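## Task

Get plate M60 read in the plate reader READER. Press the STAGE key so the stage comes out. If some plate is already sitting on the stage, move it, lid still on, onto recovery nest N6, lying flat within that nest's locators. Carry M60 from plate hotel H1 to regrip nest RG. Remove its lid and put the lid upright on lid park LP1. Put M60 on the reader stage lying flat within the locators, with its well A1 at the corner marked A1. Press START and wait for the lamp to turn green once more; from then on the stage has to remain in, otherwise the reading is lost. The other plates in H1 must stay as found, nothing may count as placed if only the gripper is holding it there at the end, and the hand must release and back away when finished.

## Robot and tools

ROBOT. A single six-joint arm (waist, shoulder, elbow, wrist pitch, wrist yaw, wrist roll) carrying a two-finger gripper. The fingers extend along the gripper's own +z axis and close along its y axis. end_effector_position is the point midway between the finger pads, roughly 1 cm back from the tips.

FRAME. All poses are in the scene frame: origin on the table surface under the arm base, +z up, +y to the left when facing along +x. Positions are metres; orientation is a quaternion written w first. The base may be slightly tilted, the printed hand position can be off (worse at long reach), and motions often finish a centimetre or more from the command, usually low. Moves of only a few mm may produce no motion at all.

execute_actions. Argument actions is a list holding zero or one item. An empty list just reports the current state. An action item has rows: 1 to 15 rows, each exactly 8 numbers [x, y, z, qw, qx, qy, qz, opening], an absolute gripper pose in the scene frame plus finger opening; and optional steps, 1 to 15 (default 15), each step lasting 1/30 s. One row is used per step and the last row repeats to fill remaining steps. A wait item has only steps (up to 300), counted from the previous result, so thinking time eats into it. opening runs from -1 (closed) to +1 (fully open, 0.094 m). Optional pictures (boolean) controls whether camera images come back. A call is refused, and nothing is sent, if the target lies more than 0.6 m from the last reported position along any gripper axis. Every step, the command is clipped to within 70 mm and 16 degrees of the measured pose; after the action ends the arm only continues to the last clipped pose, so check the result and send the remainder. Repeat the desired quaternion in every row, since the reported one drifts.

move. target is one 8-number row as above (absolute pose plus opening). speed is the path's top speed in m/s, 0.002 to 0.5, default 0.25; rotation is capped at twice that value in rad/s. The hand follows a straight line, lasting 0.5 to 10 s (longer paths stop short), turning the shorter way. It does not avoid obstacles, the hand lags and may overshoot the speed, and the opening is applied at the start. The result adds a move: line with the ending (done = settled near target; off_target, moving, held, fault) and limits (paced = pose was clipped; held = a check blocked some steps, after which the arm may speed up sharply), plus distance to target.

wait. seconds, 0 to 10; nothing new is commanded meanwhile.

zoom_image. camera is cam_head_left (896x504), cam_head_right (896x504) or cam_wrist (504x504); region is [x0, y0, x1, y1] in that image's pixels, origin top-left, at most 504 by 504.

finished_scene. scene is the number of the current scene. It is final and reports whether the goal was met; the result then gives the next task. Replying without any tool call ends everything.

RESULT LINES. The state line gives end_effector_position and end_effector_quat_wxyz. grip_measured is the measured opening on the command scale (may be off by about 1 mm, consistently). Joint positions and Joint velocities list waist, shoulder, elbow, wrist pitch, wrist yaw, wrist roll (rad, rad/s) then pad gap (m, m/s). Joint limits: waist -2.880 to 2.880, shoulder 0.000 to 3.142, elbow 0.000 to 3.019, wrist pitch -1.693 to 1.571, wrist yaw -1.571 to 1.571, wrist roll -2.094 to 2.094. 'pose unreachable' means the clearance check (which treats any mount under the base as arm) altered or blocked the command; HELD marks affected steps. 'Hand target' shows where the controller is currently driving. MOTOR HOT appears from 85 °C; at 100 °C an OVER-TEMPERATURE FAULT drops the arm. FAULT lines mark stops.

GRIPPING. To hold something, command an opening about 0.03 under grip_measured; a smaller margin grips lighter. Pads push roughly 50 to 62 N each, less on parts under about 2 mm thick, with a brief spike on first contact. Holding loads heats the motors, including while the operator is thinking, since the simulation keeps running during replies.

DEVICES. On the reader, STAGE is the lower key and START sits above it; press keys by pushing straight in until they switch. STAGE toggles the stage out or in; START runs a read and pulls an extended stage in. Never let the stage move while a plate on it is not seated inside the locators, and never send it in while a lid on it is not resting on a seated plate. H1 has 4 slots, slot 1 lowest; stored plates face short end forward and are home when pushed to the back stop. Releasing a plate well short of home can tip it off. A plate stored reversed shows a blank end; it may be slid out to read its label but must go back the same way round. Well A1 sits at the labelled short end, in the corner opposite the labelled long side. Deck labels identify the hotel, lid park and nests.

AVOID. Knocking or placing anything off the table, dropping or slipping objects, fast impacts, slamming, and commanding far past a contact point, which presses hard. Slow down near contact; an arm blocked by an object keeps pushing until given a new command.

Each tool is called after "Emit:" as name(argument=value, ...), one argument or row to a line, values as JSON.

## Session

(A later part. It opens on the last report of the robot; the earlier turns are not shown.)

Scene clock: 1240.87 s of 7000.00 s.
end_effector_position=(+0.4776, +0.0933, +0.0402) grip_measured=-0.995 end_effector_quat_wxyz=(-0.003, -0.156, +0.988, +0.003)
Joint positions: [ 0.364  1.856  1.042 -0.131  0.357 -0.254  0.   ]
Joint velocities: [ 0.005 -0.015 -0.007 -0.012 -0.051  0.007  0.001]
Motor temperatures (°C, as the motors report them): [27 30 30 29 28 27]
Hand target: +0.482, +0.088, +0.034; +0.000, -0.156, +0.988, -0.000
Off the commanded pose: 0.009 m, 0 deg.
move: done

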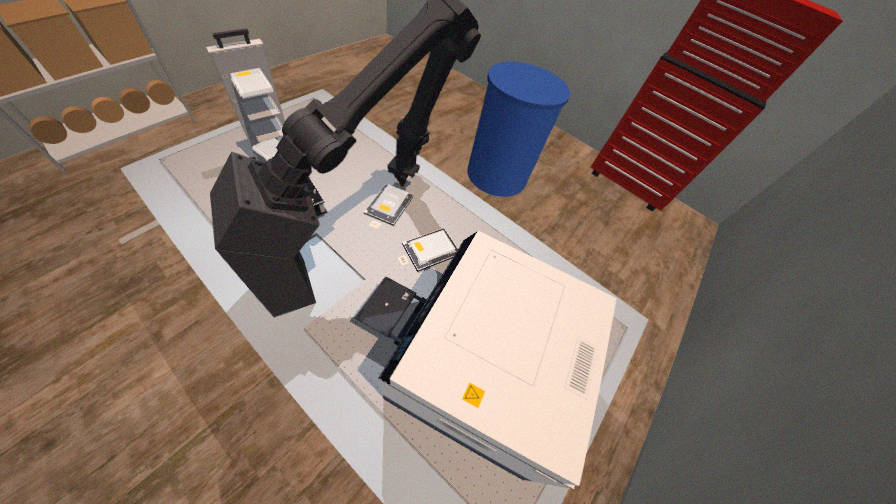

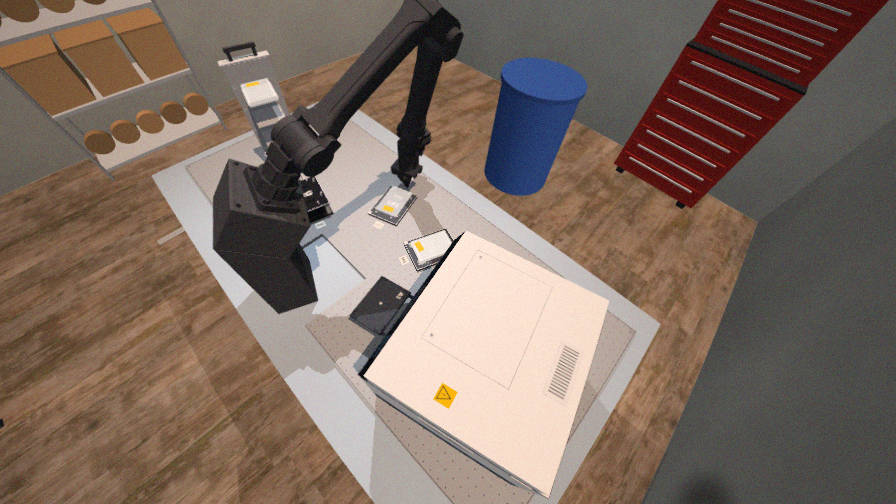

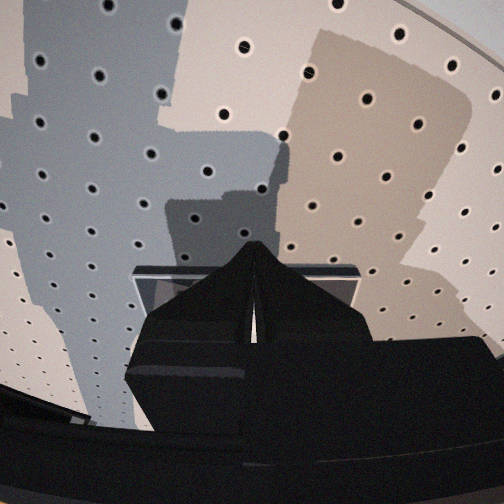

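Emit:
move(
  target=[0.452,0.084,0.040,0,-0.156,0.988,0,-1],
  speed=0.01,
)

Emit:
move(
  target=[0.47,0.09,0.10,0,-0.156,0.988,0,1],
  speed=0.05,
)

Emit:
move(
  target=[0.41,0.07,0.11,0,-0.156,0.988,0,1],
  speed=0.08,
)

Scene clock: 1253.57 s of 7000.00 s.
end_effector_position=(+0.4562, +0.0927, +0.0392) grip_measured=-0.995 end_effector_quat_wxyz=(+0.003, -0.154, +0.988, +0.003)
Joint positions: [ 0.364  1.853  0.976 -0.055  0.355 -0.255  0.   ]
Joint velocities: [-0.015 -0.005 -0.002  0.022 -0.037 -0.051  0.   ]
Motor temperatures (°C, as the motors report them): [27 31 30 29 28 27]
Hand target: +0.452, +0.084, +0.040; -0.000, -0.156, +0.988, -0.000
Off the commanded pose: 0.010 m, 1 deg.
After step 90, 6.77 s passed at rest.
move: done

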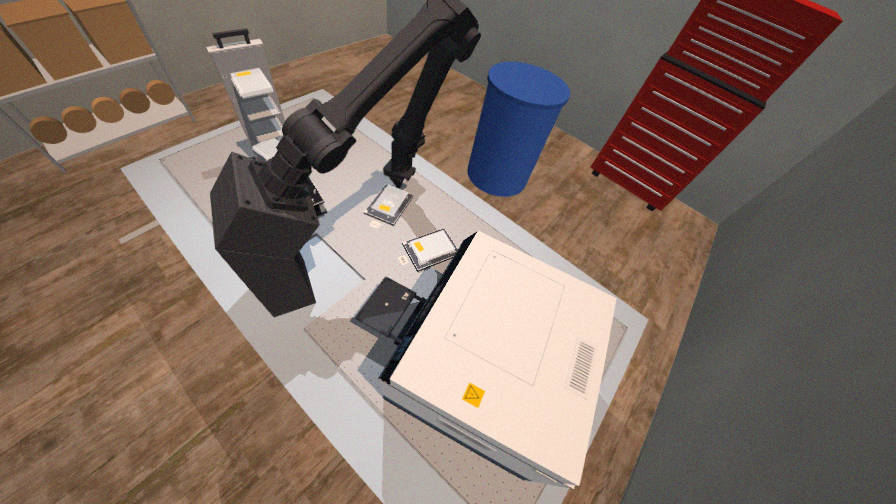

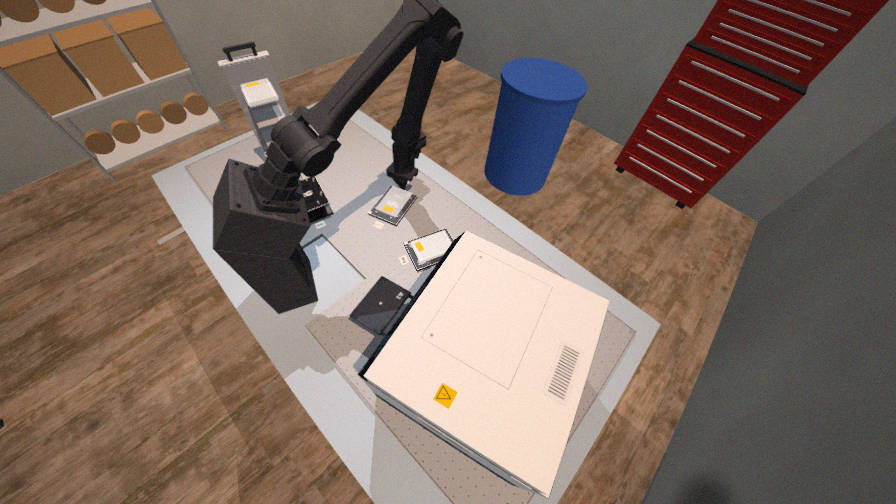

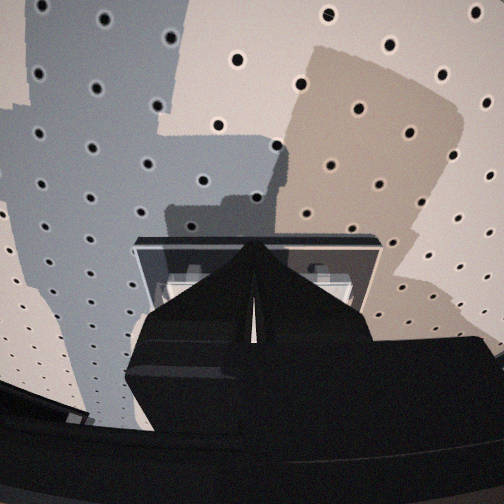

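Scene clock: 1255.17 s of 7000.00 s.
end_effector_position=(+0.4721, +0.0854, +0.0960) grip_measured=+1.000 end_effector_quat_wxyz=(+0.001, -0.157, +0.988, -0.002)
Joint positions: [ 0.394  1.702  0.95  -0.192  0.383 -0.232  0.094]
Joint velocities: [ 0.005 -0.005 -0.012 -0.012 -0.022 -0.051  0.   ]
Motor temperatures (°C, as the motors report them): [27 31 30 29 28 27]
Hand target: +0.470, +0.090, +0.101; +0.000, -0.156, +0.988, +0.000
Off the commanded pose: 0.006 m, 0 deg.
move: done

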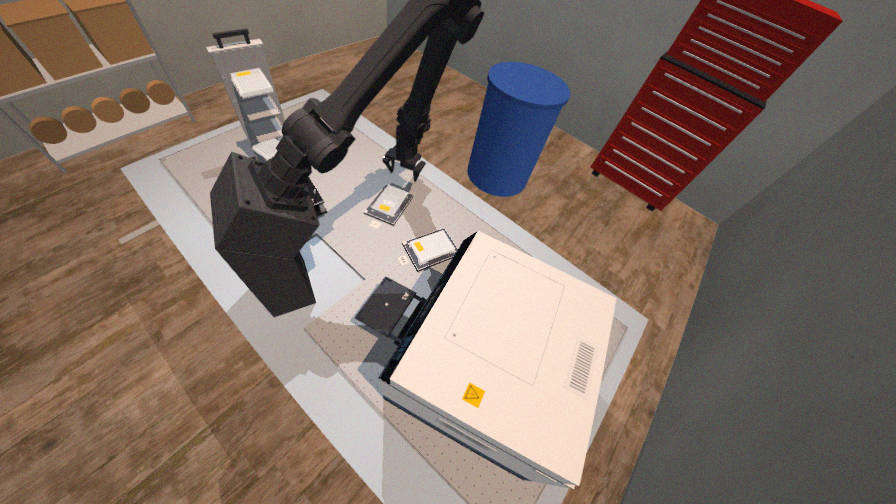

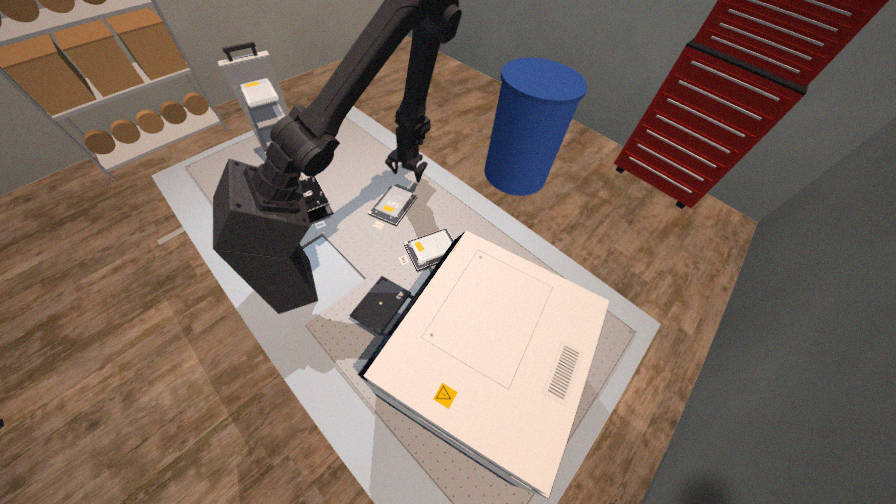

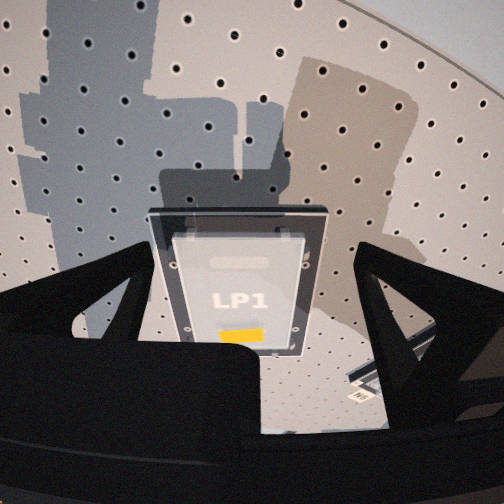

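Scene clock: 1256.30 s of 7000.00 s.
end_effector_position=(+0.4037, +0.0765, +0.1071) grip_measured=+1.000 end_effector_quat_wxyz=(-0.009, -0.161, +0.987, +0.002)
Joint positions: [ 0.394  1.641  0.759 -0.085  0.376 -0.232  0.094]
Joint velocities: [-0.005 -0.005 -0.007  0.012 -0.037 -0.007  0.   ]
Motor temperatures (°C, as the motors report them): [27 31 30 29 28 27]
Hand target: +0.410, +0.071, +0.109; -0.000, -0.156, +0.988, -0.000
Off the commanded pose: 0.009 m, 1 deg.
move: done

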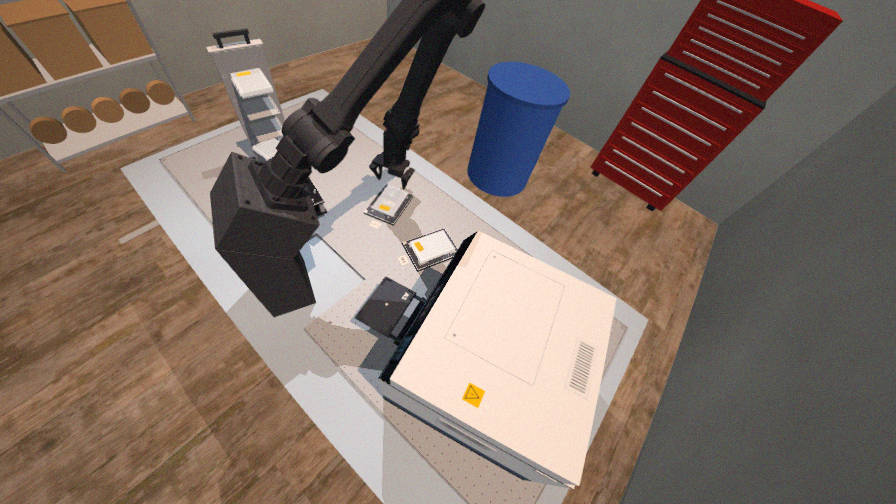

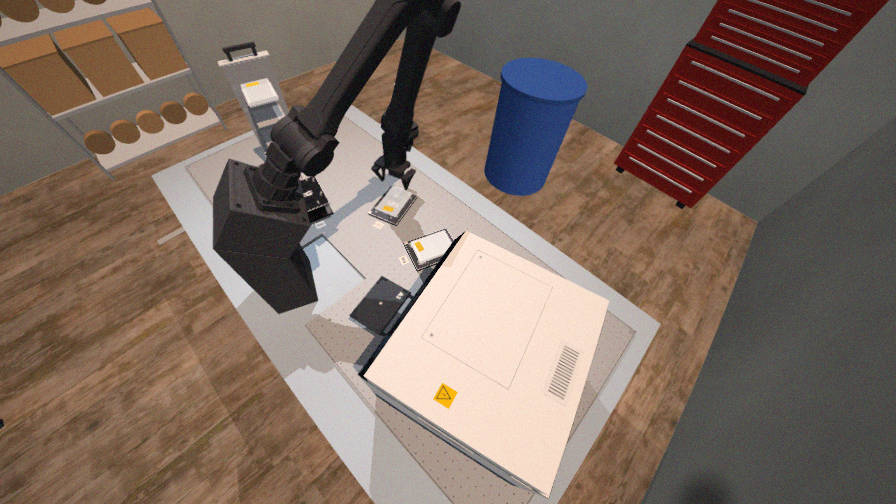

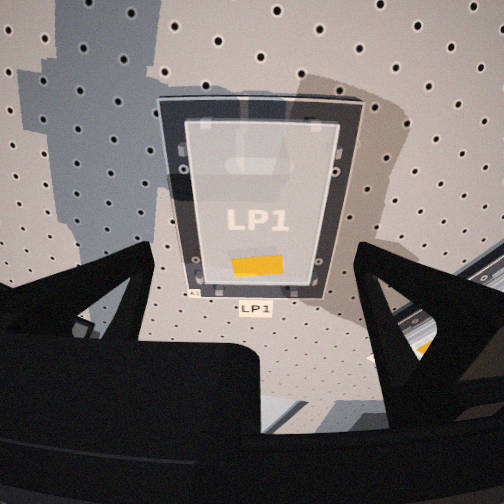

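Emit:
zoom_image(
  camera="cam_wrist",
  region=[140,80,380,330],
)

Region (140, 80, 380, 330) of cam_wrist's 504x504 image, scaled by 2.016, with more detail than that image has; it fills the left 484 columns of this view, and the rest is white.

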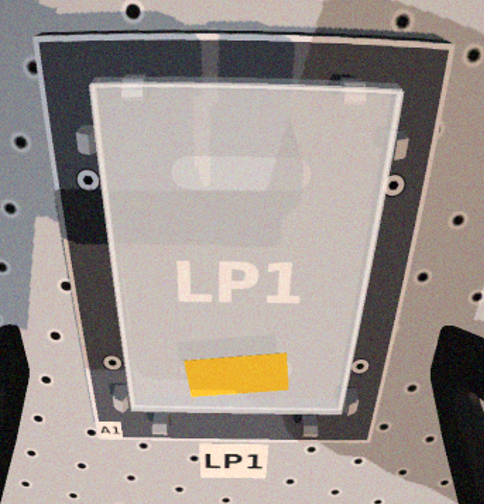

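Emit:
move(
  target=[0.478,0.086,0.06,0,-0.156,0.988,0,-1],
  speed=0.08,
)

Emit:
move(
  target=[0.474,0.084,0.032,0,-0.156,0.988,0,-1],
  speed=0.02,
)

Emit:
move(
  target=[0.44,0.078,0.035,0,-0.156,0.988,0,-1],
  speed=0.01,
)

Scene clock: 1273.50 s of 7000.00 s.
end_effector_position=(+0.4810, +0.0906, +0.0676) grip_measured=-0.995 end_effector_quat_wxyz=(+0.009, -0.152, +0.988, +0.002)
Joint positions: [ 0.378  1.781  0.997 -0.138  0.364 -0.243  0.   ]
Joint velocities: [-0.015  0.015 -0.002 -0.022 -0.037  0.022  0.   ]
Motor temperatures (°C, as the motors report them): [27 31 30 29 28 27]
Hand target: +0.478, +0.085, +0.061; +0.000, -0.156, +0.988, +0.000
Off the commanded pose: 0.009 m, 1 deg.
After step 90, 12.77 s passed at rest.
move: done

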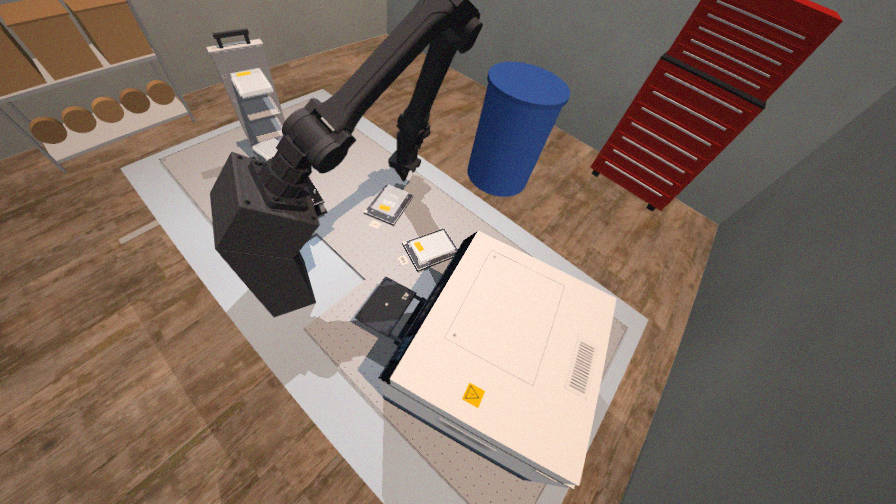

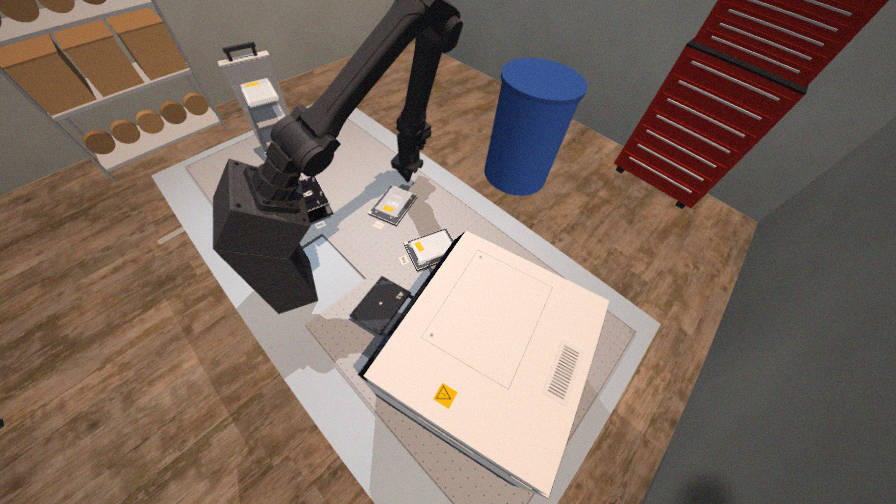

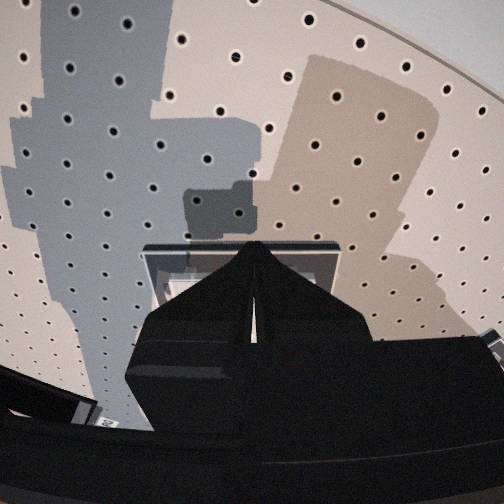

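Scene clock: 1275.60 s of 7000.00 s.
end_effector_position=(+0.4705, +0.0891, +0.0386) grip_measured=-0.995 end_effector_quat_wxyz=(-0.003, -0.156, +0.988, +0.003)
Joint positions: [ 0.355  1.854  1.02  -0.107  0.352 -0.261  0.   ]
Joint velocities: [-0.005 -0.015  0.007 -0.012  0.007 -0.007 -0.001]
Motor temperatures (°C, as the motors report them): [27 31 30 29 28 27]
Hand target: +0.474, +0.084, +0.032; -0.000, -0.156, +0.988, -0.000
Off the commanded pose: 0.009 m, 0 deg.
move: done

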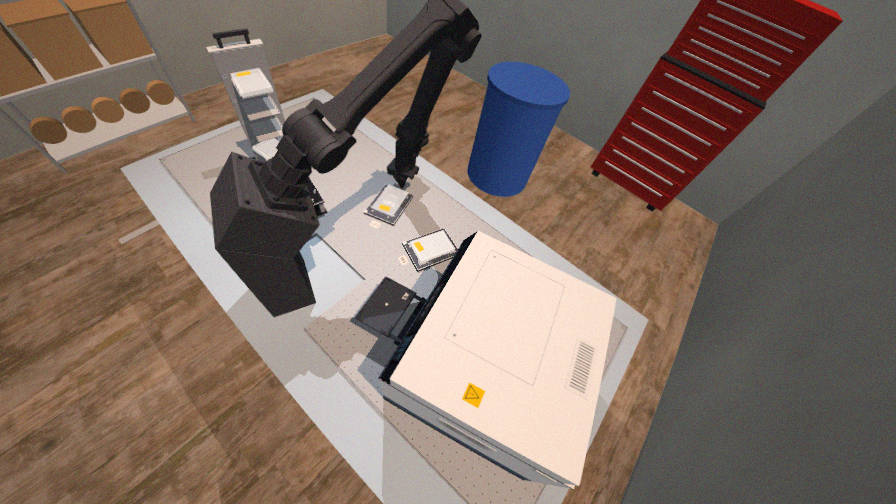

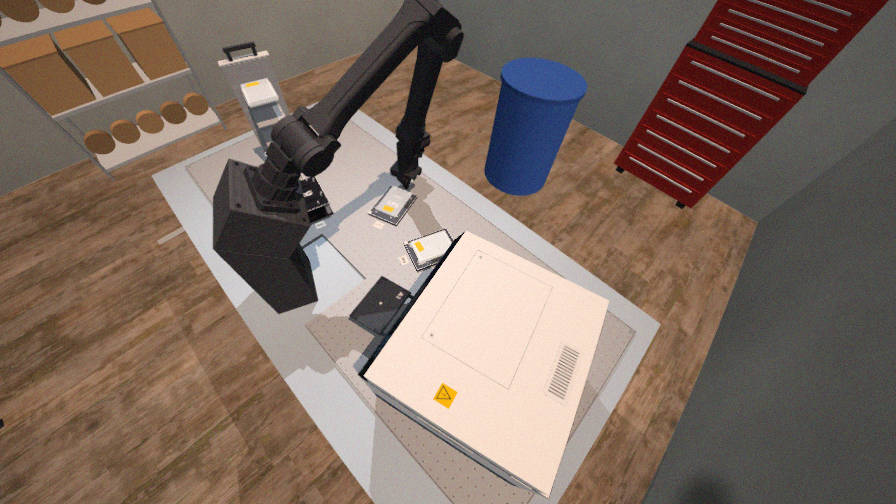

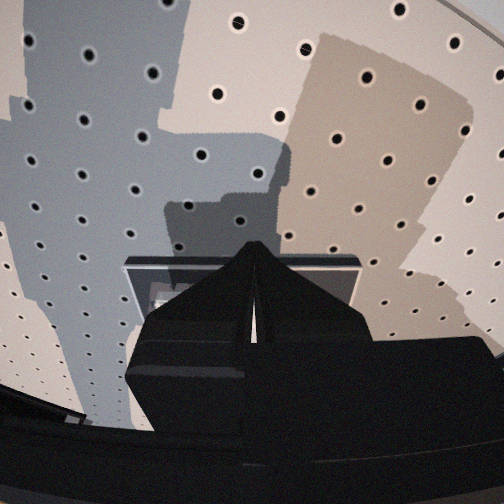

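Scene clock: 1279.10 s of 7000.00 s.
end_effector_position=(+0.4578, +0.0888, +0.0377) grip_measured=-0.995 end_effector_quat_wxyz=(+0.017, -0.151, +0.988, +0.003)
Joint positions: [ 0.354  1.852  0.96  -0.007  0.346 -0.267  0.   ]
Joint velocities: [-0.024 -0.015 -0.007  0.017 -0.022 -0.022 -0.001]
Motor temperatures (°C, as the motors report them): [27 31 30 29 28 27]
Hand target: +0.440, +0.079, +0.035; +0.000, -0.156, +0.988, +0.000
Off the commanded pose: 0.021 m, 2 deg.
move: off_target

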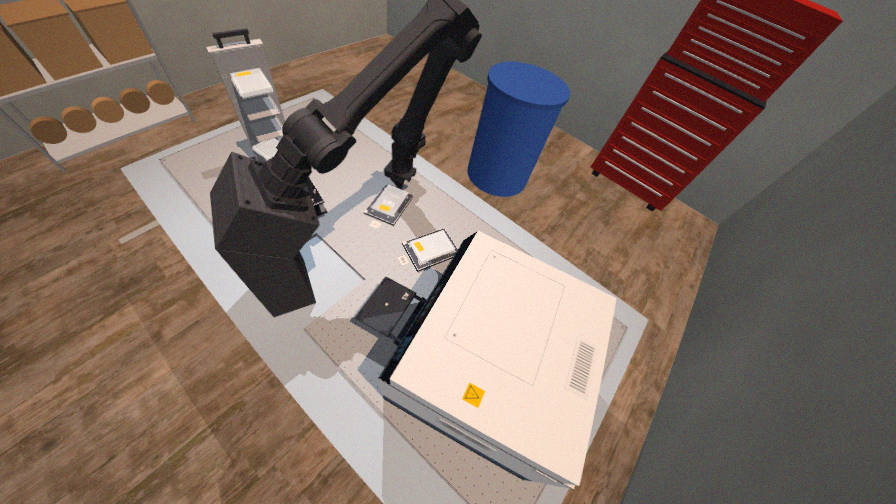

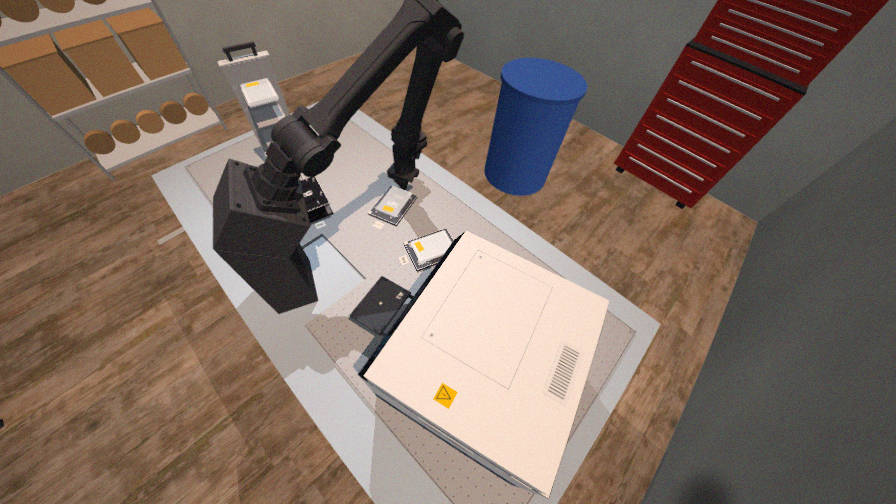

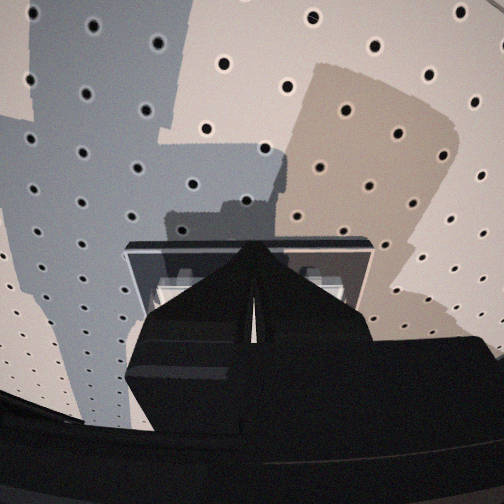

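Emit:
move(
  target=[0.462,0.086,0.046,0,-0.156,0.988,0,-1],
  speed=0.015,
)

Emit:
move(
  target=[0.437,0.078,0.044,0,-0.156,0.988,0,-1],
  speed=0.01,
)

Scene clock: 1290.63 s of 7000.00 s.
end_effector_position=(+0.4578, +0.0859, +0.0418) grip_measured=-0.995 end_effector_quat_wxyz=(-0.001, -0.157, +0.988, +0.001)
Joint positions: [ 0.354  1.841  0.976 -0.072  0.354 -0.267  0.   ]
Joint velocities: [-0.005  0.005  0.002  0.007 -0.095 -0.022  0.002]
Motor temperatures (°C, as the motors report them): [27 31 30 29 28 27]
Hand target: +0.462, +0.086, +0.046; -0.000, -0.156, +0.988, -0.000
Off the commanded pose: 0.006 m, 0 deg.
After step 90, 7.13 s passed at rest.
move: done

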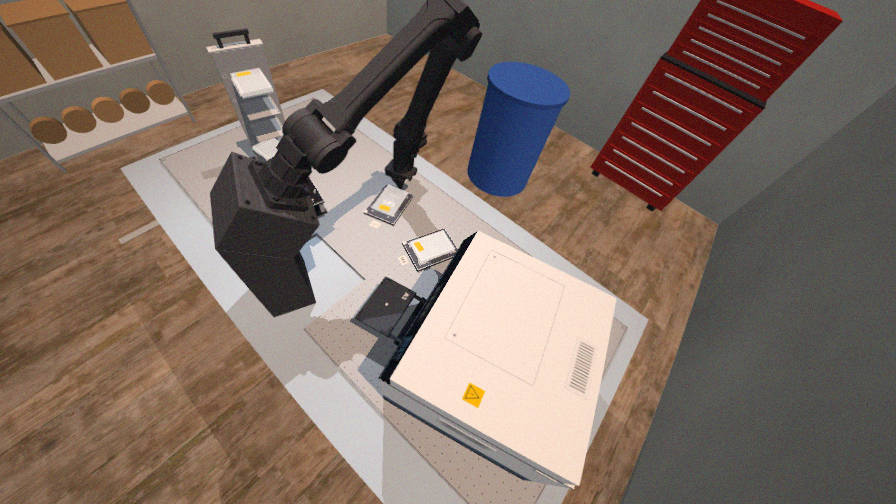

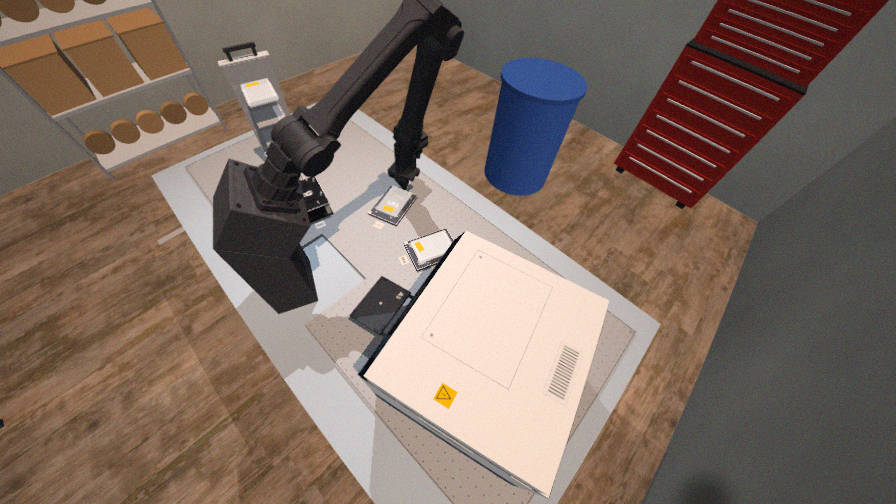

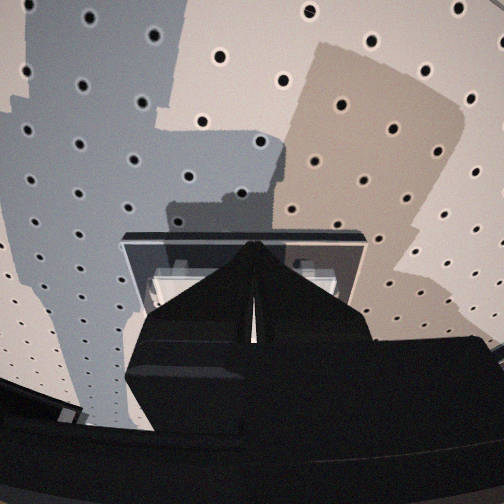

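Scene clock: 1293.10 s of 7000.00 s.
end_effector_position=(+0.4551, +0.0854, +0.0455) grip_measured=-0.995 end_effector_quat_wxyz=(+0.016, -0.151, +0.988, +0.002)
Joint positions: [ 0.354  1.828  0.94  -0.013  0.348 -0.267  0.   ]
Joint velocities: [ 0.005 -0.015 -0.002  0.007  0.037 -0.007  0.001]
Motor temperatures (°C, as the motors report them): [27 31 30 29 28 27]
Hand target: +0.437, +0.078, +0.044; +0.000, -0.156, +0.988, +0.000
Off the commanded pose: 0.020 m, 2 deg.
move: off_target

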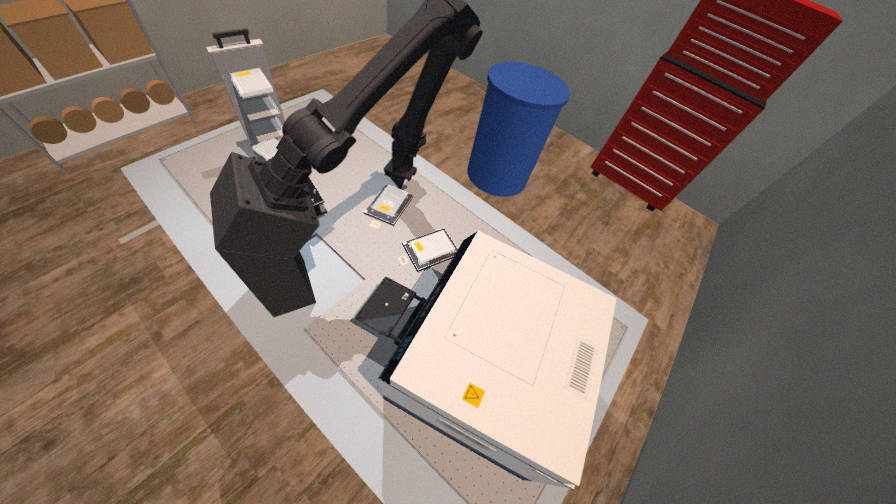

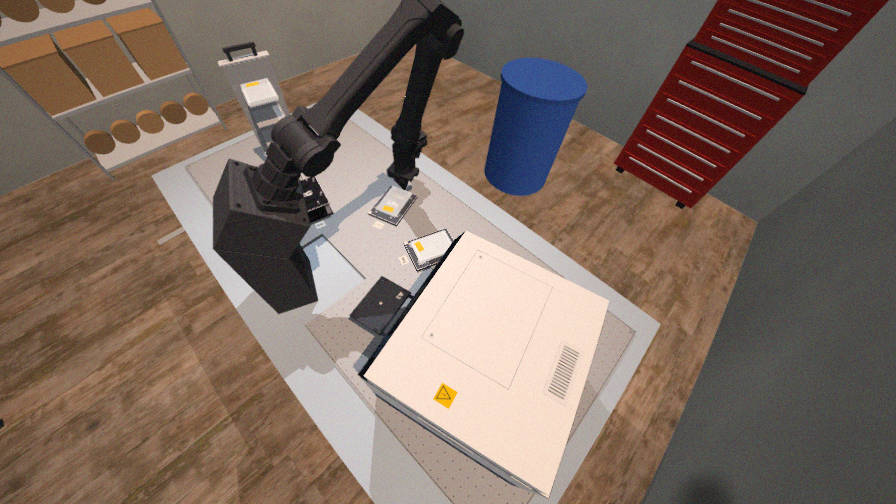

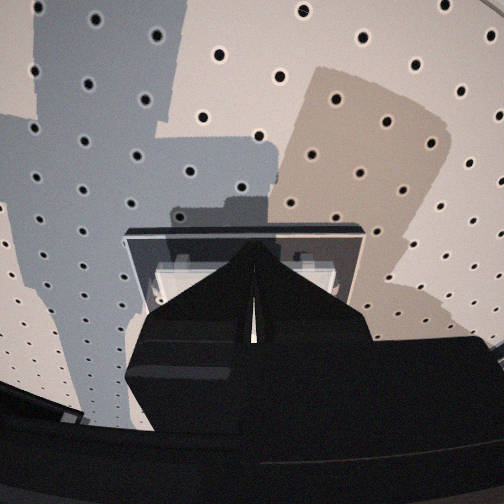

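Now blocked by the lid presumably at its stop. Inspect.

Emit:
move(
  target=[0.465,0.088,0.09,0,-0.156,0.988,0,1],
  speed=0.05,
)

Emit:
move(
  target=[0.41,0.07,0.11,0,-0.156,0.988,0,1],
  speed=0.08,
)

Emit:
zoom_image(
  camera="cam_wrist",
  region=[140,80,380,330],
)

Scene clock: 1311.23 s of 7000.00 s.
end_effector_position=(+0.4653, +0.0834, +0.0855) grip_measured=+1.000 end_effector_quat_wxyz=(-0.000, -0.157, +0.988, -0.002)
Joint positions: [ 0.383  1.725  0.942 -0.16   0.377 -0.242  0.094]
Joint velocities: [-0.015 -0.005  0.002 -0.002  0.007 -0.037  0.   ]
Motor temperatures (°C, as the motors report them): [27 31 30 29 28 27]
Hand target: +0.465, +0.088, +0.091; -0.000, -0.156, +0.988, -0.000
Off the commanded pose: 0.006 m, 0 deg.
After step 90, 13.90 s passed at rest.
move: done

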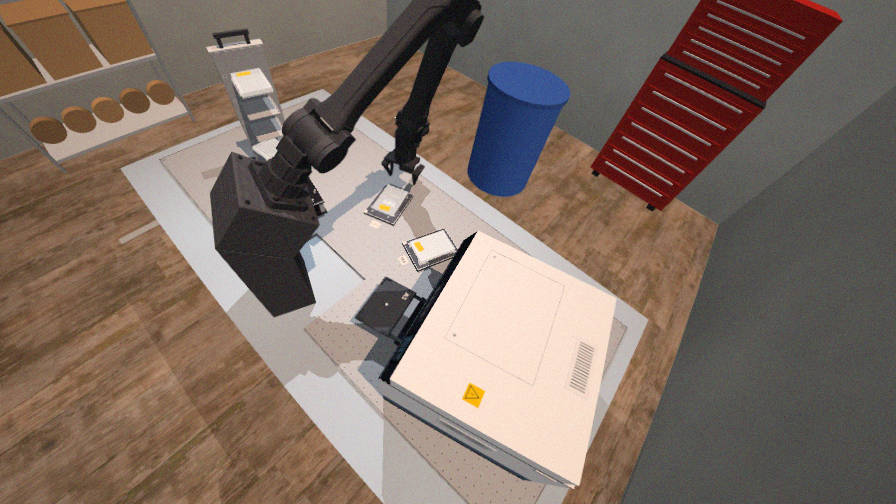

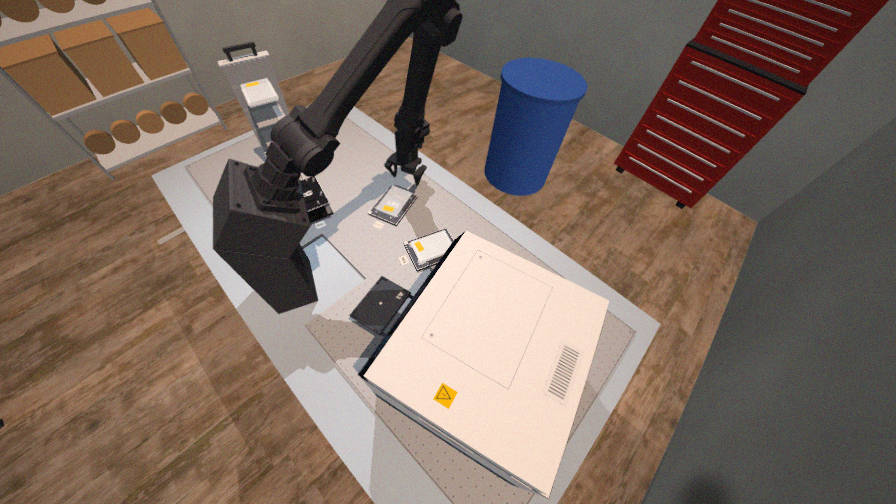

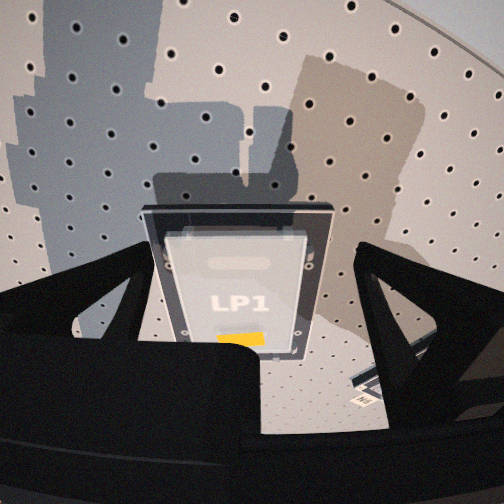

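Scene clock: 1312.33 s of 7000.00 s.
end_effector_position=(+0.4043, +0.0711, +0.1061) grip_measured=+1.000 end_effector_quat_wxyz=(-0.010, -0.161, +0.987, -0.001)
Joint positions: [ 0.383  1.639  0.759 -0.085  0.376 -0.242  0.094]
Joint velocities: [ 0.005 -0.005 -0.002 -0.002  0.022  0.051  0.   ]
Motor temperatures (°C, as the motors report them): [27 31 30 29 28 27]
Hand target: +0.410, +0.071, +0.109; -0.000, -0.156, +0.988, -0.000
Off the commanded pose: 0.007 m, 1 deg.
move: done

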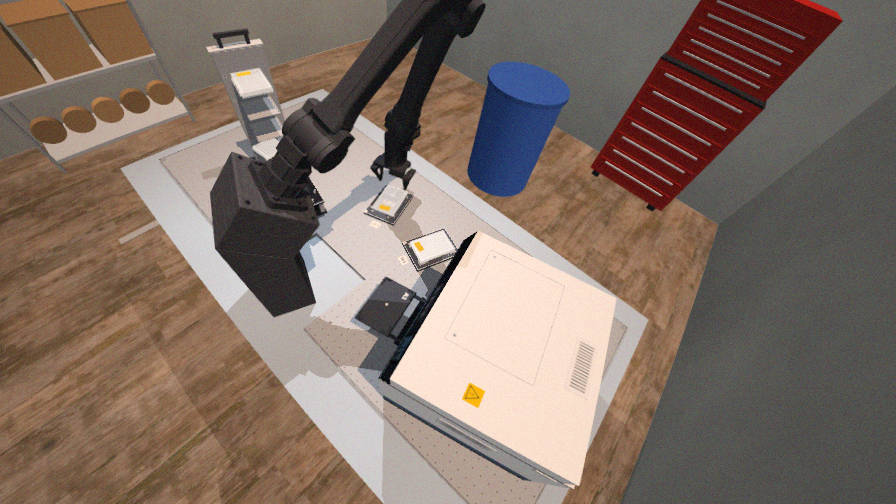

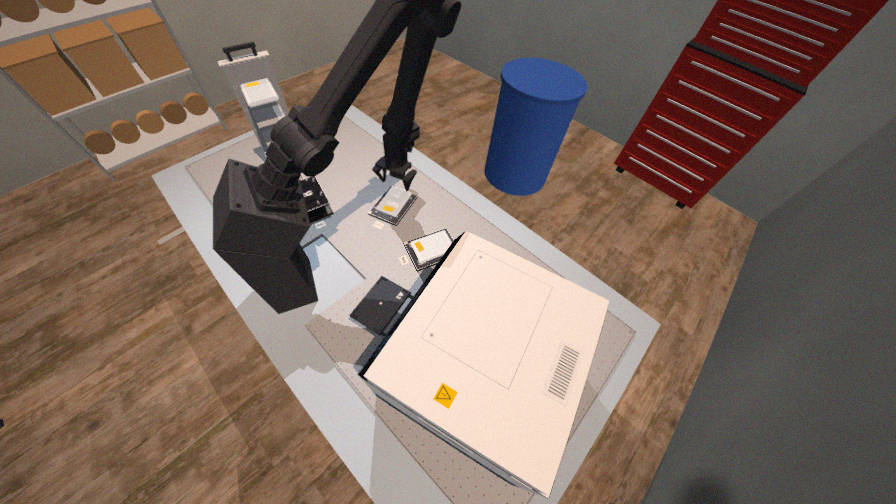

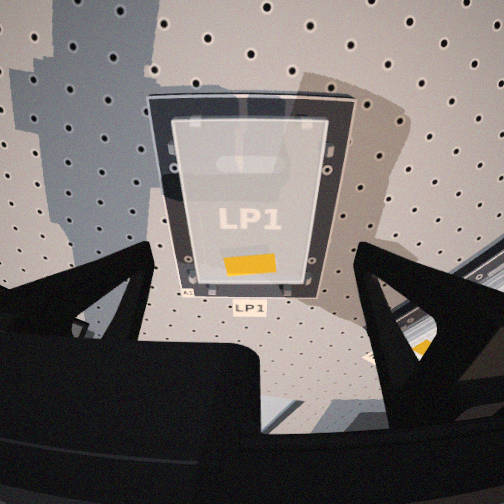

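Region (140, 80, 380, 330) of cam_wrist's 504x504 image, scaled by 2.016, with more detail than that image has; it fills the left 484 columns of this view, and the rest is white.

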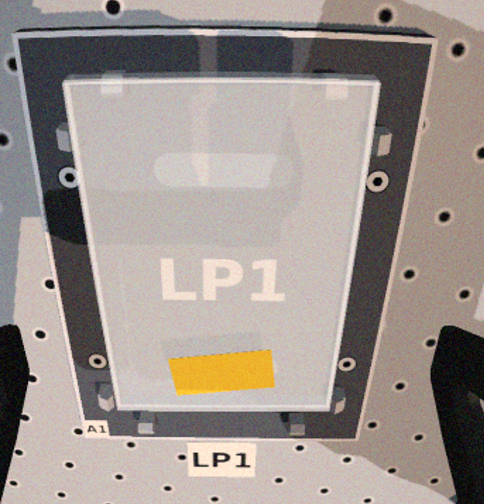

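Emit:
move(
  target=[0.392,0.060,0.055,0,-0.156,0.988,0,1],
  speed=0.04,
)

Emit:
move(
  target=[0.39,0.060,0.030,0,-0.156,0.988,0,1],
  speed=0.015,
)

Scene clock: 1327.83 s of 7000.00 s.
end_effector_position=(+0.3900, +0.0640, +0.0587) grip_measured=+1.000 end_effector_quat_wxyz=(-0.002, -0.155, +0.988, +0.002)
Joint positions: [ 0.325  1.774  0.764  0.079  0.334 -0.286  0.094]
Joint velocities: [-0.005  0.015  0.007 -0.007 -0.022  0.007  0.   ]
Motor temperatures (°C, as the motors report them): [27 31 30 29 28 27]
Hand target: +0.392, +0.060, +0.054; +0.000, -0.156, +0.988, -0.000
Off the commanded pose: 0.006 m, 0 deg.
After step 90, 10.87 s passed at rest.
move: done

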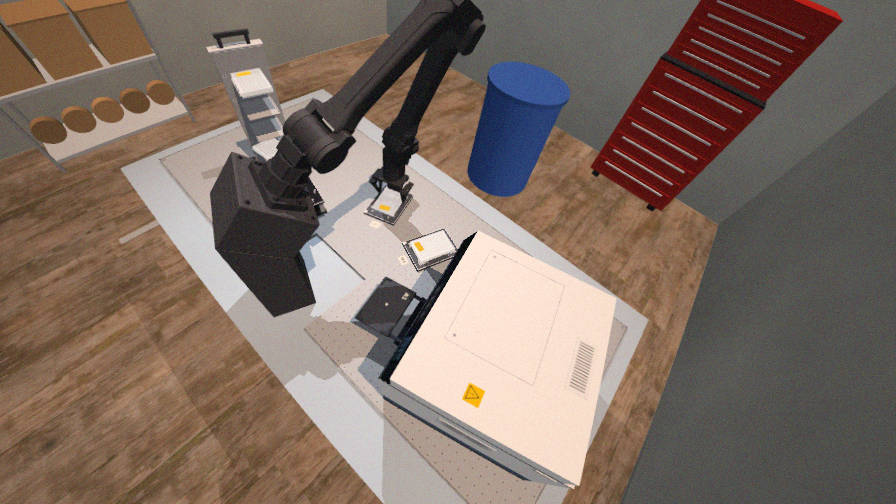

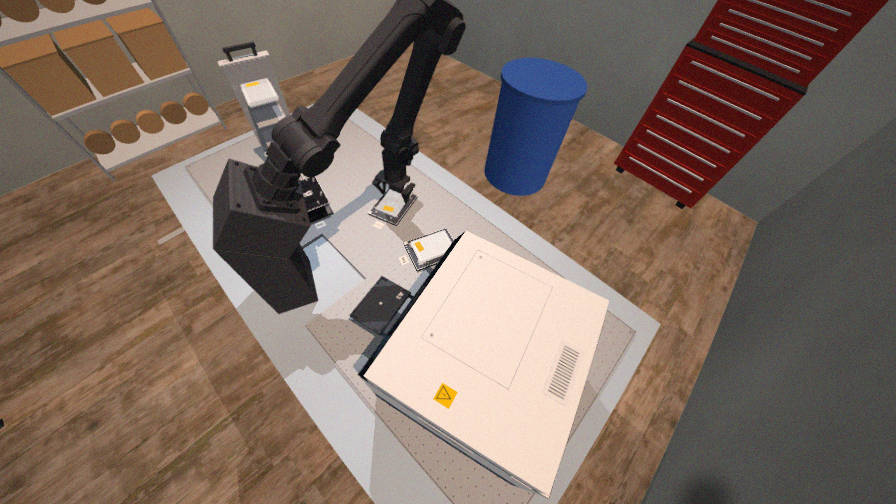

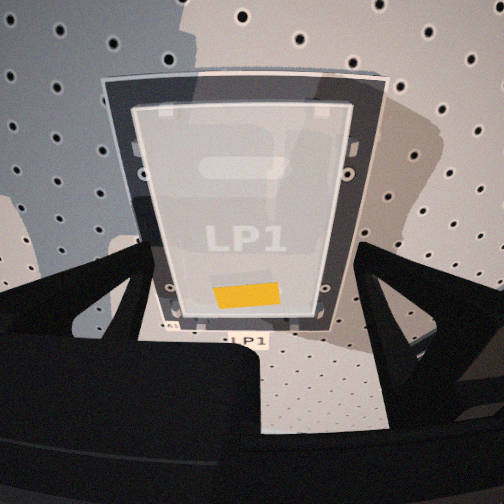

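Scene clock: 1330.00 s of 7000.00 s.
end_effector_position=(+0.3901, +0.0646, +0.0355) grip_measured=+1.000 end_effector_quat_wxyz=(-0.000, -0.155, +0.988, +0.002)
Joint positions: [ 0.308  1.844  0.796  0.126  0.323 -0.302  0.094]
Joint velocities: [-0.005 -0.015 -0.012 -0.017 -0.037  0.051  0.   ]
Motor temperatures (°C, as the motors report them): [27 31 30 29 28 27]
Hand target: +0.390, +0.060, +0.030; +0.000, -0.156, +0.988, -0.000
Off the commanded pose: 0.007 m, 0 deg.
move: done

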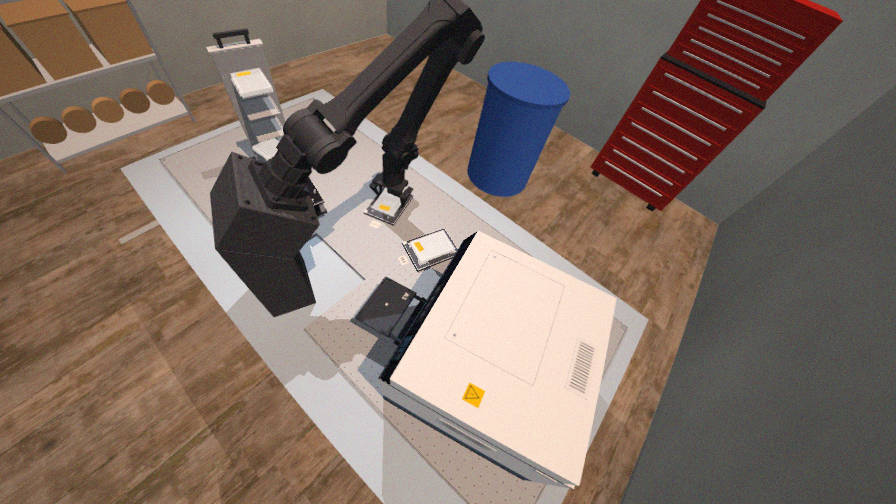

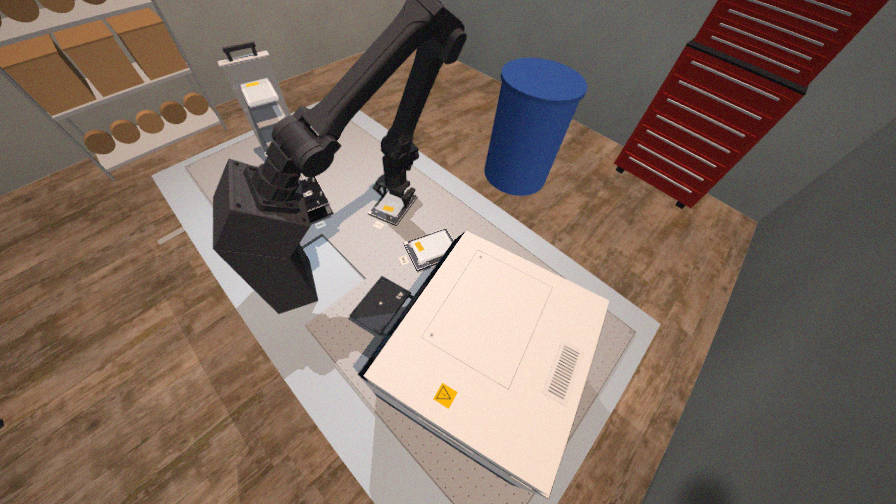

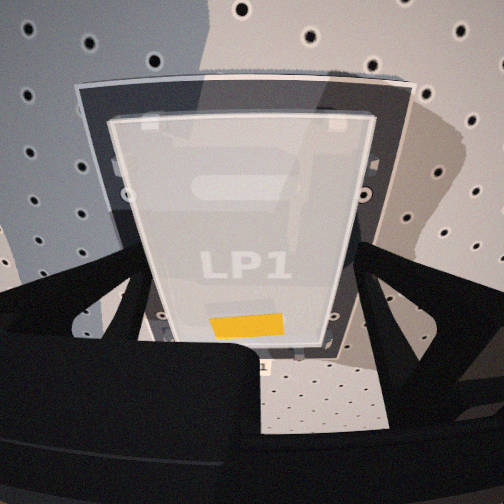

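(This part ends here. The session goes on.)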